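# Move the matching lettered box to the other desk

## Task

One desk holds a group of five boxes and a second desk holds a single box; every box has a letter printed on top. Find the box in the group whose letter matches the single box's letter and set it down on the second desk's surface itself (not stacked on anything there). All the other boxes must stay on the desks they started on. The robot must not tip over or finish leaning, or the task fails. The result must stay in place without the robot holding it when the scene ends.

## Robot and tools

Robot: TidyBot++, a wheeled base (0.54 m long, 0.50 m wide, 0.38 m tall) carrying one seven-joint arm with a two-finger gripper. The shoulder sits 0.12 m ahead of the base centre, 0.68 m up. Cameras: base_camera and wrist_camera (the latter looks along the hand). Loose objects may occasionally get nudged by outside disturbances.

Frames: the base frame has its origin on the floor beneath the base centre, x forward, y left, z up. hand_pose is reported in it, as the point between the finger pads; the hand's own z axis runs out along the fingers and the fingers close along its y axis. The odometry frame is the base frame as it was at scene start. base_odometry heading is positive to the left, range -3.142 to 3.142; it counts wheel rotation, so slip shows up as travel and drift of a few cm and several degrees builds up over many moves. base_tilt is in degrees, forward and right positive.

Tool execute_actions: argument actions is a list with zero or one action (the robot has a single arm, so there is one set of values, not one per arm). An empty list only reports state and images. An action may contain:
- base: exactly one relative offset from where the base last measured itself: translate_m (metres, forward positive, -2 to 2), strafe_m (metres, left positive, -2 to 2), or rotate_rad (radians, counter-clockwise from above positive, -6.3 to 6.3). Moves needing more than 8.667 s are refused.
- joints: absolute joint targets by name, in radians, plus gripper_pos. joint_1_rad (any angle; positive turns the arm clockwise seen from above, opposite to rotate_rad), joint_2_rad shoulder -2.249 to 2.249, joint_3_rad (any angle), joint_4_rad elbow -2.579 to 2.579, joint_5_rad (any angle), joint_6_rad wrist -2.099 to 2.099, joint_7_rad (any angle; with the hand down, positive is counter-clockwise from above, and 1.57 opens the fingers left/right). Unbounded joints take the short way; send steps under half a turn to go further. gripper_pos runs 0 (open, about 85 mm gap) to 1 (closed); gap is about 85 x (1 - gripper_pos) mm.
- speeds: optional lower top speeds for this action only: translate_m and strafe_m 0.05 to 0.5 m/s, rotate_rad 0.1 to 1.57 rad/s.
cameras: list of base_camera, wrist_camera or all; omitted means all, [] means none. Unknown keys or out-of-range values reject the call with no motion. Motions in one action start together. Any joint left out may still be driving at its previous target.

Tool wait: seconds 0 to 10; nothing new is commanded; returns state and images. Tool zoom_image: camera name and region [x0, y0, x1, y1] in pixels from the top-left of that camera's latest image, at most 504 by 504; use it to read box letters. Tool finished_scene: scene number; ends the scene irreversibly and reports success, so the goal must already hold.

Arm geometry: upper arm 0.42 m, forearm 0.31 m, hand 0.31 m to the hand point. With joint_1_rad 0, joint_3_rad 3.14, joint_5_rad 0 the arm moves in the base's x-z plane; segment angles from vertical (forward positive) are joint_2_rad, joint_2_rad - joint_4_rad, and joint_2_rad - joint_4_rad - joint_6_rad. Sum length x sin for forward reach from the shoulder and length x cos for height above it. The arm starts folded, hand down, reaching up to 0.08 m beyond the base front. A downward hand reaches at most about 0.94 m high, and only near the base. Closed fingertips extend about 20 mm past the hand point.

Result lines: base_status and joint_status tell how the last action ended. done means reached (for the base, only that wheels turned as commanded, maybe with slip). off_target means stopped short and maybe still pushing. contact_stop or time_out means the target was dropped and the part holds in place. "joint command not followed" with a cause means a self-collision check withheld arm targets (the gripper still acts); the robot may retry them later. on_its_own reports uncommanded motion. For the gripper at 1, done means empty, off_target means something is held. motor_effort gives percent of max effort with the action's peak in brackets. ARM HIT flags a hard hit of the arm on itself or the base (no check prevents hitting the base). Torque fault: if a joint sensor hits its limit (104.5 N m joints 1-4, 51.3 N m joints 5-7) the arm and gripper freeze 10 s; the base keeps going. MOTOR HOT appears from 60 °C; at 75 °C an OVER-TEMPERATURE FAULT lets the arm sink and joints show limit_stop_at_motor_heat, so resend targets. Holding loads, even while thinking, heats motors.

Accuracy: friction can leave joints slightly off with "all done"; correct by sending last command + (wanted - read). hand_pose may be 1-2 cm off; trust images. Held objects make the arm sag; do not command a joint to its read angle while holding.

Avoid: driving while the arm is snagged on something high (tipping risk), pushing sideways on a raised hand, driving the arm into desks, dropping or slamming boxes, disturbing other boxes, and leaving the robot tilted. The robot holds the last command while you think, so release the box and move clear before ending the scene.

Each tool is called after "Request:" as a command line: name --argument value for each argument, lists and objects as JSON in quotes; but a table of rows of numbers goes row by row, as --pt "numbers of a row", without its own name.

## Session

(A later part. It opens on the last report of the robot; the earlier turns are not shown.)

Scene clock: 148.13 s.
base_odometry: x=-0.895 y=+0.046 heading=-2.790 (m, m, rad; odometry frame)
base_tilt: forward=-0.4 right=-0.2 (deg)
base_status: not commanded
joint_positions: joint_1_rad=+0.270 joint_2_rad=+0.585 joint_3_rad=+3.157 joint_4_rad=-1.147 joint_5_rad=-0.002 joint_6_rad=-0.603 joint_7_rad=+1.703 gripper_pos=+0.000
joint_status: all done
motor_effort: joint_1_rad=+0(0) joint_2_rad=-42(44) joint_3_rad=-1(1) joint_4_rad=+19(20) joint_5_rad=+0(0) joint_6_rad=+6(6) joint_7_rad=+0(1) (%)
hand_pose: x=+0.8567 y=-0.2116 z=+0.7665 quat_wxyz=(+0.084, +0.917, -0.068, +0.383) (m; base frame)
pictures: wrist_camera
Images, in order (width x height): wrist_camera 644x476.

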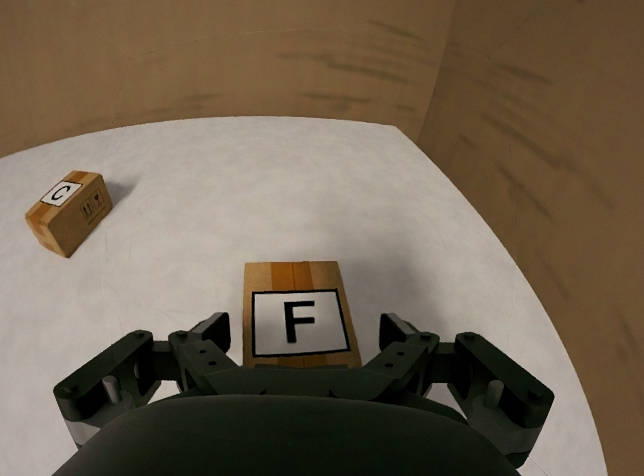

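Request:
execute_actions --actions '[{"joints":{"joint_2_rad":0.61}}]' --cameras '["wrist_camera"]'

Request:
execute_actions --actions '[{"joints":{"gripper_pos":1.0}}]' --cameras '["wrist_camera"]'

Scene clock: 152.40 s.
base_odometry: x=-0.895 y=+0.046 heading=-2.790 (m, m, rad; odometry frame)
base_tilt: forward=-0.4 right=-0.2 (deg)
base_status: not commanded
joint_positions: joint_1_rad=+0.270 joint_2_rad=+0.598 joint_3_rad=+3.157 joint_4_rad=-1.147 joint_5_rad=-0.002 joint_6_rad=-0.603 joint_7_rad=+1.703 gripper_pos=+0.000
joint_status: all done
motor_effort: joint_1_rad=+0(0) joint_2_rad=-42(43) joint_3_rad=-1(1) joint_4_rad=+19(20) joint_5_rad=-1(0) joint_6_rad=+5(6) joint_7_rad=+0(0) (%)
hand_pose: x=+0.8577 y=-0.2119 z=+0.7563 quat_wxyz=(+0.083, +0.920, -0.068, +0.377) (m; base frame)
pictures: wrist_camera
Images, in order (width x height): wrist_camera 644x476.

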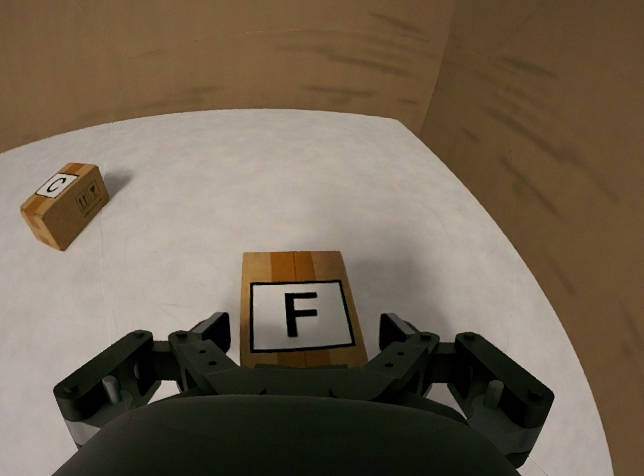

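Scene clock: 153.50 s.
base_odometry: x=-0.895 y=+0.046 heading=-2.790 (m, m, rad; odometry frame)
base_tilt: forward=-0.4 right=-0.1 (deg)
base_status: not commanded
joint_positions: joint_1_rad=+0.270 joint_2_rad=+0.598 joint_3_rad=+3.157 joint_4_rad=-1.147 joint_5_rad=-0.002 joint_6_rad=-0.599 joint_7_rad=+1.703 gripper_pos=+0.325
joint_status: gripper_pos off_target (ended at +0.325, target +1.000)
motor_effort: joint_1_rad=+0(1) joint_2_rad=-41(44) joint_3_rad=-1(1) joint_4_rad=+18(20) joint_5_rad=-1(0) joint_6_rad=+5(6) joint_7_rad=+0(0) (%)
hand_pose: x=+0.8584 y=-0.2121 z=+0.7576 quat_wxyz=(+0.083, +0.919, -0.068, +0.379) (m; base frame)
pictures: wrist_camera
Images, in order (width x height): wrist_camera 644x476.

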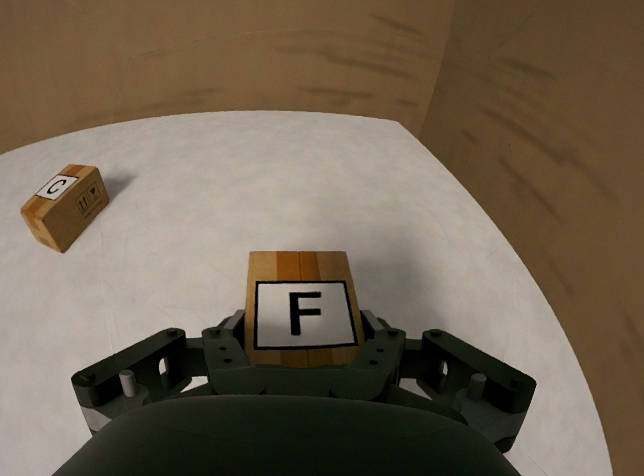

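Request:
execute_actions --actions '[{"joints":{"joint_2_rad":0.3}}]' --cameras '["wrist_camera"]'

Request:
execute_actions --actions '[{"base":{"strafe_m":0.33},"joints":{"joint_1_rad":0.0,"joint_2_rad":-0.4,"joint_4_rad":-1.6,"joint_6_rad":-0.9}}]' --cameras '[]'

Request:
execute_actions --actions '[{"base":{"translate_m":-1.92},"joints":{"joint_2_rad":-0.9,"joint_4_rad":-2.0}}]'

Scene clock: 159.27 s.
base_odometry: x=-0.895 y=+0.046 heading=-2.790 (m, m, rad; odometry frame)
base_tilt: forward=-0.4 right=-0.1 (deg)
base_status: not commanded
joint_positions: joint_1_rad=+0.270 joint_2_rad=+0.303 joint_3_rad=+3.157 joint_4_rad=-1.161 joint_5_rad=-0.002 joint_6_rad=-0.599 joint_7_rad=+1.703 gripper_pos=+0.325
joint_status: all done
motor_effort: joint_1_rad=+0(1) joint_2_rad=-35(49) joint_3_rad=-1(1) joint_4_rad=+22(23) joint_5_rad=+0(1) joint_6_rad=+8(8) joint_7_rad=-1(0) (%)
hand_pose: x=+0.8038 y=-0.1970 z=+0.9699 quat_wxyz=(+0.107, +0.856, -0.065, +0.502) (m; base frame)
pictures: wrist_camera
Images, in order (width x height): wrist_camera 644x476.

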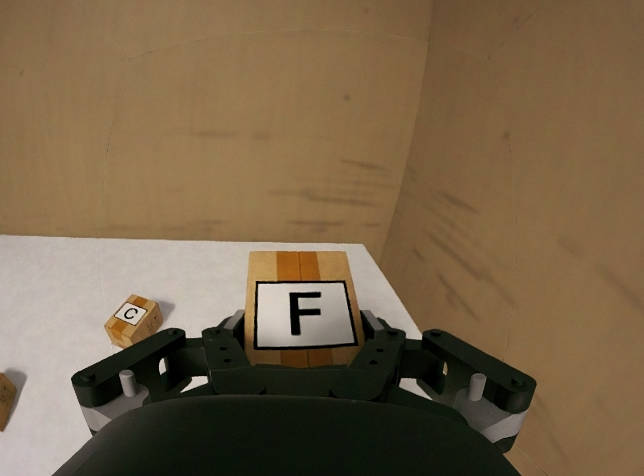

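Scene clock: 161.40 s.
base_odometry: x=-0.781 y=-0.264 heading=-2.789 (m, m, rad; odometry frame)
base_tilt: forward=-0.4 right=-0.2 (deg)
base_status: done
joint_positions: joint_1_rad=+0.012 joint_2_rad=-0.391 joint_3_rad=+3.155 joint_4_rad=-1.583 joint_5_rad=-0.002 joint_6_rad=-0.883 joint_7_rad=+1.703 gripper_pos=+0.325
joint_status: all done
motor_effort: joint_1_rad=+0(3) joint_2_rad=-7(37) joint_3_rad=-1(2) joint_4_rad=+20(21) joint_5_rad=+0(1) joint_6_rad=+8(8) joint_7_rad=-1(0) (%)
hand_pose: x=+0.5232 y=-0.0098 z=+1.0370 quat_wxyz=(+0.037, +0.860, +0.045, +0.507) (m; base frame)
pictures: none
No camera images: the call's "cameras" was empty. Leave "cameras" out to get every camera's image.

Scene clock: 166.60 s.
base_odometry: x=+1.021 y=+0.398 heading=-2.790 (m, m, rad; odometry frame)
base_tilt: forward=-0.4 right=-0.2 (deg)
base_status: done
joint_positions: joint_1_rad=+0.012 joint_2_rad=-0.896 joint_3_rad=+3.155 joint_4_rad=-1.984 joint_5_rad=-0.002 joint_6_rad=-0.885 joint_7_rad=+1.703 gripper_pos=+0.325
joint_status: all done
motor_effort: joint_1_rad=+0(1) joint_2_rad=+8(13) joint_3_rad=-1(0) joint_4_rad=+20(22) joint_5_rad=+0(0) joint_6_rad=+8(8) joint_7_rad=-1(1) (%)
hand_pose: x=+0.3554 y=-0.0059 z=+0.9689 quat_wxyz=(+0.037, +0.833, +0.044, +0.550) (m; base frame)
pictures: base_camera, wrist_camera
Images, in order (width x height): base_camera 644x364, wrist_camera 644x476.

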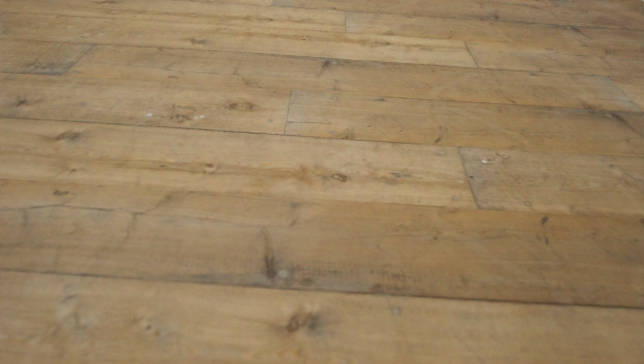

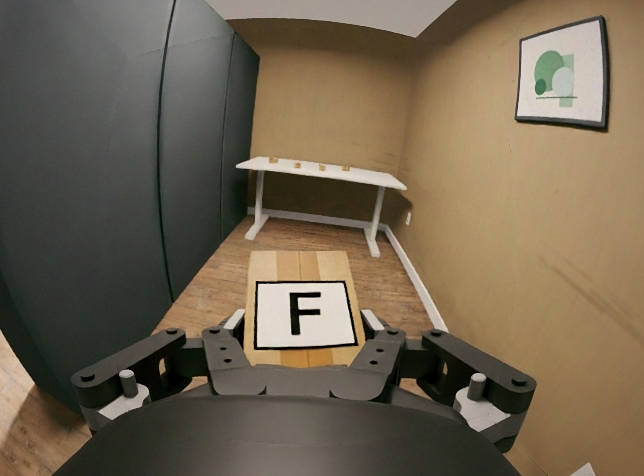

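Request:
execute_actions --actions '[{"base":{"rotate_rad":1.57},"joints":{"joint_7_rad":1.57}}]'

Scene clock: 170.60 s.
base_odometry: x=+1.021 y=+0.398 heading=-1.220 (m, m, rad; odometry frame)
base_tilt: forward=-0.4 right=-0.2 (deg)
base_status: done
joint_positions: joint_1_rad=+0.009 joint_2_rad=-0.896 joint_3_rad=+3.155 joint_4_rad=-1.984 joint_5_rad=-0.002 joint_6_rad=-0.885 joint_7_rad=+1.595 gripper_pos=+0.325
joint_status: all done
motor_effort: joint_1_rad=+1(0) joint_2_rad=+9(9) joint_3_rad=+0(0) joint_4_rad=+20(20) joint_5_rad=+0(1) joint_6_rad=+8(8) joint_7_rad=-1(1) (%)
hand_pose: x=+0.3555 y=-0.0054 z=+0.9688 quat_wxyz=(+0.006, +0.834, +0.000, +0.551) (m; base frame)
pictures: base_camera, wrist_camera
Images, in order (width x height): base_camera 644x364, wrist_camera 644x476.

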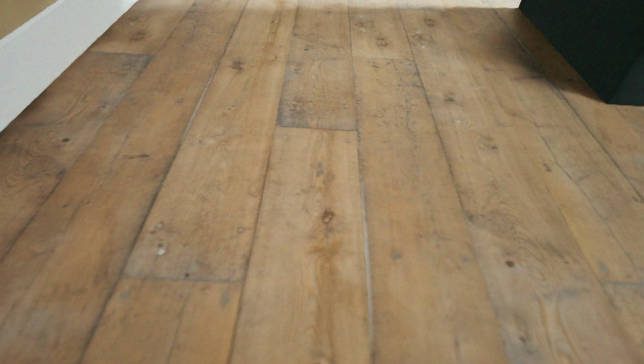

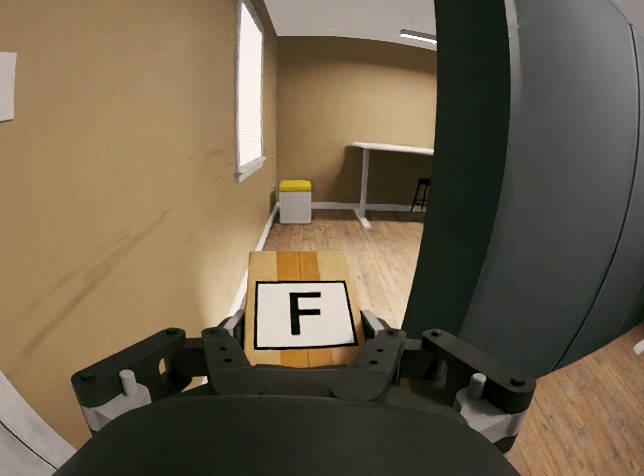

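Request:
execute_actions --actions '[{"base":{"translate_m":1.9}}]' --cameras '["base_camera"]'

Request:
execute_actions --actions '[{"base":{"rotate_rad":-1.57}}]' --cameras '["base_camera"]'

Request:
execute_actions --actions '[{"base":{"translate_m":1.6},"joints":{"joint_2_rad":-0.4,"joint_4_rad":-1.6,"joint_6_rad":-1.1}}]'

Scene clock: 179.90 s.
base_odometry: x=+1.676 y=-1.386 heading=-1.220 (m, m, rad; odometry frame)
base_tilt: forward=-0.4 right=-0.2 (deg)
base_status: done
joint_positions: joint_1_rad=+0.009 joint_2_rad=-0.896 joint_3_rad=+3.155 joint_4_rad=-1.986 joint_5_rad=-0.002 joint_6_rad=-0.886 joint_7_rad=+1.595 gripper_pos=+0.325
joint_status: not commanded
motor_effort: joint_1_rad=+0(0) joint_2_rad=+9(13) joint_3_rad=-1(0) joint_4_rad=+20(20) joint_5_rad=+0(1) joint_6_rad=+9(8) joint_7_rad=-1(0) (%)
hand_pose: x=+0.3554 y=-0.0054 z=+0.9676 quat_wxyz=(+0.006, +0.835, +0.000, +0.550) (m; base frame)
pictures: base_camera
Images, in order (width x height): base_camera 644x364.

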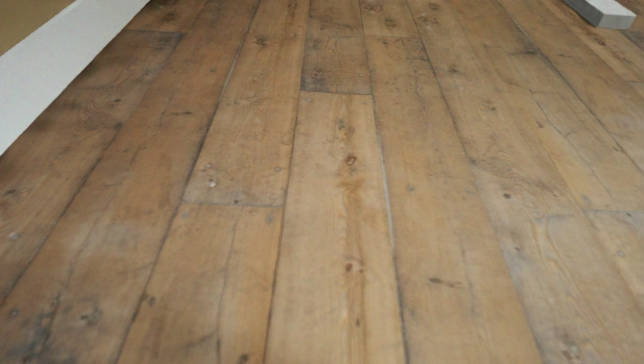

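Scene clock: 182.20 s.
base_odometry: x=+1.676 y=-1.386 heading=-2.789 (m, m, rad; odometry frame)
base_tilt: forward=-0.4 right=-0.2 (deg)
base_status: done
joint_positions: joint_1_rad=+0.009 joint_2_rad=-0.896 joint_3_rad=+3.155 joint_4_rad=-1.986 joint_5_rad=-0.002 joint_6_rad=-0.886 joint_7_rad=+1.595 gripper_pos=+0.325
joint_status: not commanded
motor_effort: joint_1_rad=+0(1) joint_2_rad=+9(9) joint_3_rad=+0(0) joint_4_rad=+20(20) joint_5_rad=-1(0) joint_6_rad=+8(8) joint_7_rad=+0(0) (%)
hand_pose: x=+0.3554 y=-0.0053 z=+0.9676 quat_wxyz=(+0.006, +0.835, +0.000, +0.550) (m; base frame)
pictures: base_camera
Images, in order (width x height): base_camera 644x364.

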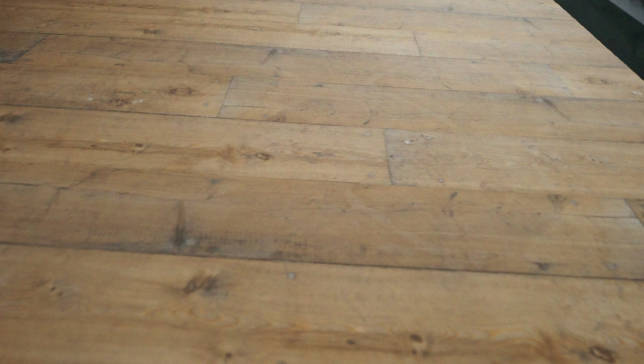

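Scene clock: 186.77 s.
base_odometry: x=+0.173 y=-1.937 heading=-2.790 (m, m, rad; odometry frame)
base_tilt: forward=-0.4 right=-0.2 (deg)
base_status: done
joint_positions: joint_1_rad=+0.009 joint_2_rad=-0.394 joint_3_rad=+3.155 joint_4_rad=-1.629 joint_5_rad=-0.002 joint_6_rad=-1.081 joint_7_rad=+1.595 gripper_pos=+0.325
joint_status: all done
motor_effort: joint_1_rad=+0(0) joint_2_rad=-6(13) joint_3_rad=+0(0) joint_4_rad=+20(21) joint_5_rad=-1(0) joint_6_rad=+6(9) joint_7_rad=-1(1) (%)
hand_pose: x=+0.4833 y=-0.0074 z=+0.9630 quat_wxyz=(+0.006, +0.916, +0.000, +0.401) (m; base frame)
pictures: base_camera, wrist_camera
Images, in order (width x height): base_camera 644x364, wrist_camera 644x476.

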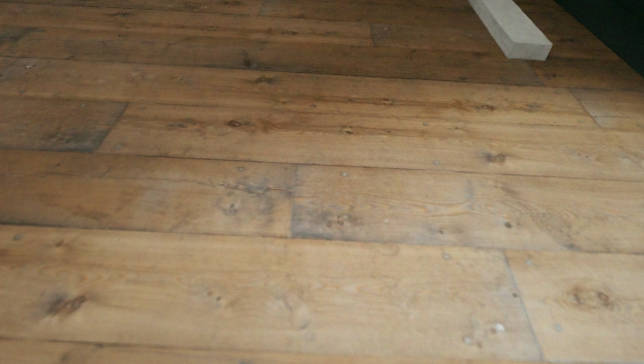

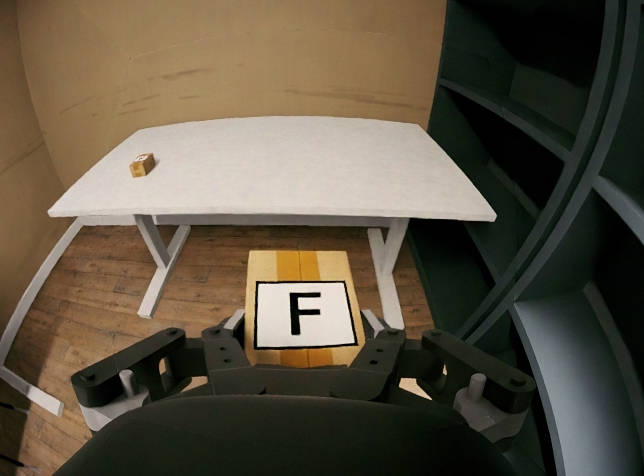

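Request:
execute_actions --actions '[{"base":{"strafe_m":0.2}}]' --cameras '[]'

Request:
execute_actions --actions '[{"base":{"translate_m":0.25},"joints":{"joint_2_rad":0.28,"joint_4_rad":-1.2,"joint_6_rad":-0.69}}]'

Scene clock: 203.67 s.
base_odometry: x=+0.242 y=-2.125 heading=-2.790 (m, m, rad; odometry frame)
base_tilt: forward=-0.4 right=-0.2 (deg)
base_status: done
joint_positions: joint_1_rad=+0.009 joint_2_rad=-0.394 joint_3_rad=+3.154 joint_4_rad=-1.628 joint_5_rad=-0.002 joint_6_rad=-1.081 joint_7_rad=+1.595 gripper_pos=+0.325
joint_status: not commanded
motor_effort: joint_1_rad=+0(1) joint_2_rad=-7(7) joint_3_rad=-1(2) joint_4_rad=+20(20) joint_5_rad=-1(2) joint_6_rad=+7(6) joint_7_rad=+0(0) (%)
hand_pose: x=+0.4832 y=-0.0069 z=+0.9630 quat_wxyz=(+0.006, +0.916, +0.001, +0.401) (m; base frame)
pictures: none
No camera images: the call's "cameras" was empty. Leave "cameras" out to get every camera's image.

Scene clock: 205.70 s.
base_odometry: x=+0.007 y=-2.211 heading=-2.789 (m, m, rad; odometry frame)
base_tilt: forward=-0.4 right=-0.2 (deg)
base_status: done
joint_positions: joint_1_rad=+0.009 joint_2_rad=+0.289 joint_3_rad=+3.154 joint_4_rad=-1.230 joint_5_rad=-0.002 joint_6_rad=-0.719 joint_7_rad=+1.595 gripper_pos=+0.325
joint_status: all done
motor_effort: joint_1_rad=+0(0) joint_2_rad=-34(38) joint_3_rad=-1(0) joint_4_rad=+21(22) joint_5_rad=+0(1) joint_6_rad=+7(8) joint_7_rad=-1(0) (%)
hand_pose: x=+0.7976 y=-0.0116 z=+0.9086 quat_wxyz=(+0.011, +0.900, +0.002, +0.436) (m; base frame)
pictures: base_camera, wrist_camera
Images, in order (width x height): base_camera 644x364, wrist_camera 644x476.

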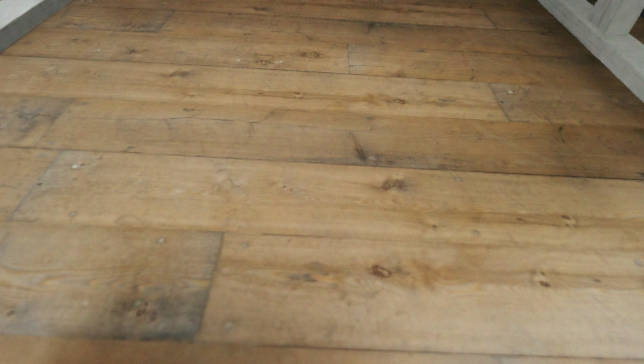

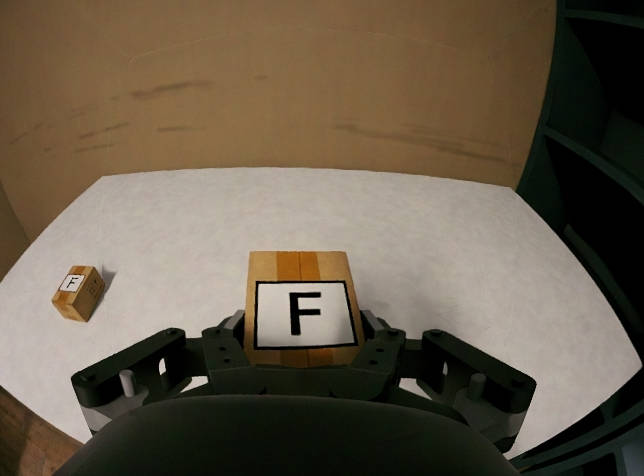

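Request:
execute_actions --actions '[{"joints":{"joint_2_rad":0.495,"joint_6_rad":-0.595}}]' --cameras '["wrist_camera"]'

Scene clock: 210.73 s.
base_odometry: x=+0.007 y=-2.211 heading=-2.789 (m, m, rad; odometry frame)
base_tilt: forward=-0.4 right=-0.2 (deg)
base_status: not commanded
joint_positions: joint_1_rad=+0.009 joint_2_rad=+0.509 joint_3_rad=+3.154 joint_4_rad=-1.222 joint_5_rad=-0.002 joint_6_rad=-0.624 joint_7_rad=+1.595 gripper_pos=+0.325
joint_status: all done
motor_effort: joint_1_rad=+0(0) joint_2_rad=-41(46) joint_3_rad=-1(1) joint_4_rad=+20(22) joint_5_rad=-1(1) joint_6_rad=+6(7) joint_7_rad=+0(0) (%)
hand_pose: x=+0.8548 y=-0.0123 z=+0.7790 quat_wxyz=(+0.010, +0.924, +0.003, +0.383) (m; base frame)
pictures: wrist_camera
Images, in order (width x height): wrist_camera 644x476.

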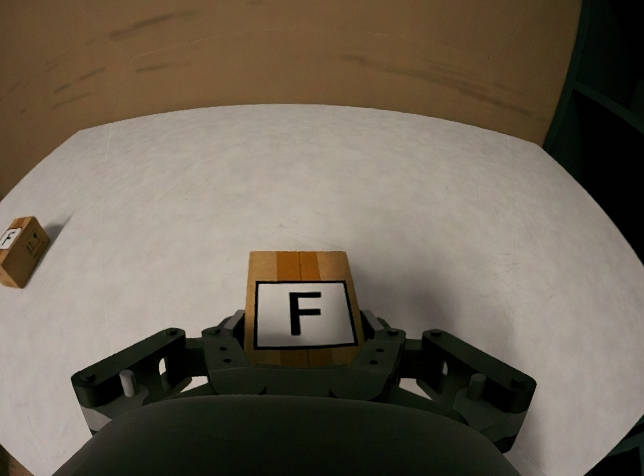

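Request:
execute_actions --actions '[{"joints":{"joint_2_rad":0.52}}]' --cameras '["wrist_camera"]'

Scene clock: 214.37 s.
base_odometry: x=+0.007 y=-2.211 heading=-2.789 (m, m, rad; odometry frame)
base_tilt: forward=-0.4 right=-0.2 (deg)
base_status: not commanded
joint_positions: joint_1_rad=+0.009 joint_2_rad=+0.519 joint_3_rad=+3.154 joint_4_rad=-1.222 joint_5_rad=-0.002 joint_6_rad=-0.624 joint_7_rad=+1.595 gripper_pos=+0.325
joint_status: all done
motor_effort: joint_1_rad=+0(0) joint_2_rad=-41(43) joint_3_rad=-1(1) joint_4_rad=+20(21) joint_5_rad=-1(1) joint_6_rad=+6(7) joint_7_rad=-1(0) (%)
hand_pose: x=+0.8557 y=-0.0123 z=+0.7720 quat_wxyz=(+0.010, +0.925, +0.003, +0.379) (m; base frame)
pictures: wrist_camera
Images, in order (width x height): wrist_camera 644x476.

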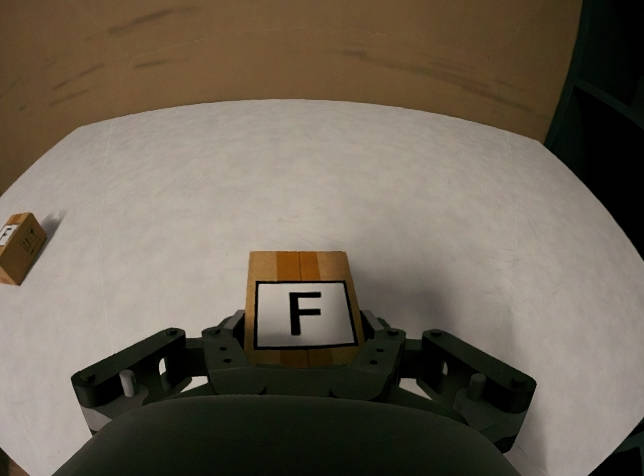

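Request:
execute_actions --actions '[{"joints":{"joint_2_rad":0.545}}]' --cameras '["wrist_camera"]'

Scene clock: 217.17 s.
base_odometry: x=+0.007 y=-2.211 heading=-2.789 (m, m, rad; odometry frame)
base_tilt: forward=-0.4 right=-0.2 (deg)
base_status: not commanded
joint_positions: joint_1_rad=+0.009 joint_2_rad=+0.537 joint_3_rad=+3.154 joint_4_rad=-1.222 joint_5_rad=-0.002 joint_6_rad=-0.619 joint_7_rad=+1.595 gripper_pos=+0.325
joint_status: all done
motor_effort: joint_1_rad=+0(0) joint_2_rad=-40(42) joint_3_rad=-1(1) joint_4_rad=+19(21) joint_5_rad=+0(1) joint_6_rad=+5(6) joint_7_rad=-1(1) (%)
hand_pose: x=+0.8584 y=-0.0123 z=+0.7598 quat_wxyz=(+0.010, +0.928, +0.003, +0.373) (m; base frame)
pictures: wrist_camera
Images, in order (width x height): wrist_camera 644x476.

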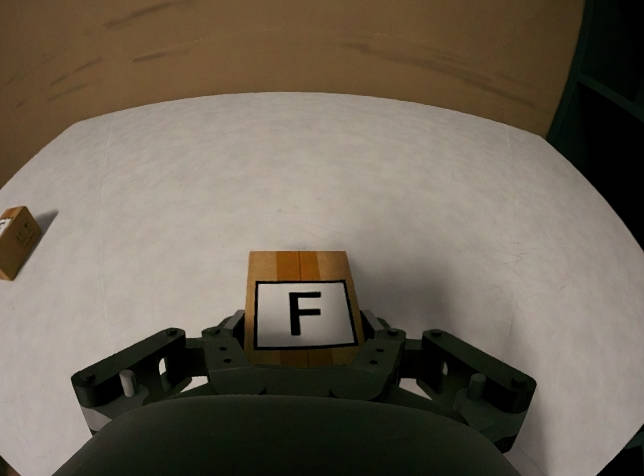

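The wrist joint shifted and the effort dropped, which indicates the box has touched down. Releasing.

Request:
execute_actions --actions '[{"joints":{"gripper_pos":0.0}}]' --cameras '["wrist_camera"]'

Request:
execute_actions --actions '[{"joints":{"joint_2_rad":0.2}}]' --cameras '[]'

Request:
execute_actions --actions '[{"joints":{"joint_2_rad":0.0,"joint_4_rad":-1.1,"joint_6_rad":-1.5}}]' --cameras '["wrist_camera"]'

Scene clock: 220.97 s.
base_odometry: x=+0.007 y=-2.211 heading=-2.789 (m, m, rad; odometry frame)
base_tilt: forward=-0.4 right=-0.2 (deg)
base_status: not commanded
joint_positions: joint_1_rad=+0.009 joint_2_rad=+0.537 joint_3_rad=+3.154 joint_4_rad=-1.222 joint_5_rad=-0.002 joint_6_rad=-0.619 joint_7_rad=+1.595 gripper_pos=+0.000
joint_status: all done
motor_effort: joint_1_rad=+0(0) joint_2_rad=-41(42) joint_3_rad=-1(1) joint_4_rad=+19(20) joint_5_rad=+0(1) joint_6_rad=+5(6) joint_7_rad=+0(0) (%)
hand_pose: x=+0.8584 y=-0.0123 z=+0.7597 quat_wxyz=(+0.010, +0.928, +0.003, +0.373) (m; base frame)
pictures: wrist_camera
Images, in order (width x height): wrist_camera 644x476.

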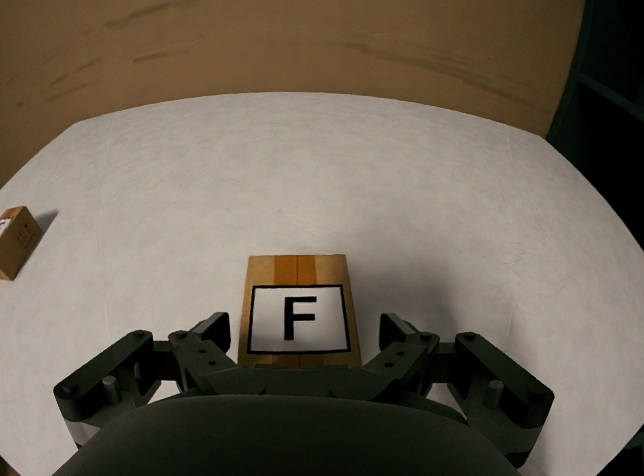

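Scene clock: 222.70 s.
base_odometry: x=+0.007 y=-2.211 heading=-2.789 (m, m, rad; odometry frame)
base_tilt: forward=-0.4 right=-0.2 (deg)
base_status: not commanded
joint_positions: joint_1_rad=+0.009 joint_2_rad=+0.194 joint_3_rad=+3.154 joint_4_rad=-1.211 joint_5_rad=-0.002 joint_6_rad=-0.616 joint_7_rad=+1.595 gripper_pos=+0.000
joint_status: all done
motor_effort: joint_1_rad=+0(0) joint_2_rad=-29(44) joint_3_rad=-1(1) joint_4_rad=+20(21) joint_5_rad=+0(0) joint_6_rad=+7(7) joint_7_rad=+0(1) (%)
hand_pose: x=+0.7906 y=-0.0117 z=+1.0105 quat_wxyz=(+0.012, +0.847, +0.001, +0.531) (m; base frame)
pictures: none
No camera images: the call's "cameras" was empty. Leave "cameras" out to get every camera's image.

Scene clock: 224.07 s.
base_odometry: x=+0.007 y=-2.211 heading=-2.790 (m, m, rad; odometry frame)
base_tilt: forward=-0.4 right=-0.2 (deg)
base_status: not commanded
joint_positions: joint_1_rad=+0.009 joint_2_rad=-0.005 joint_3_rad=+3.154 joint_4_rad=-1.121 joint_5_rad=-0.002 joint_6_rad=-1.490 joint_7_rad=+1.595 gripper_pos=+0.000
joint_status: all done
motor_effort: joint_1_rad=+0(0) joint_2_rad=-18(32) joint_3_rad=-1(1) joint_4_rad=+17(20) joint_5_rad=-1(0) joint_6_rad=+4(7) joint_7_rad=+0(0) (%)
hand_pose: x=+0.5582 y=-0.0075 z=+0.9729 quat_wxyz=(+0.005, +0.964, +0.001, +0.264) (m; base frame)
pictures: wrist_camera
Images, in order (width x height): wrist_camera 644x476.

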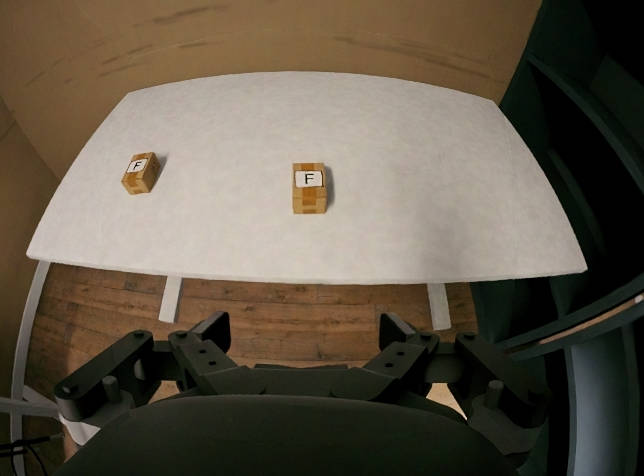

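Request:
finished_scene --scene 2

The scene is finished: the task was done.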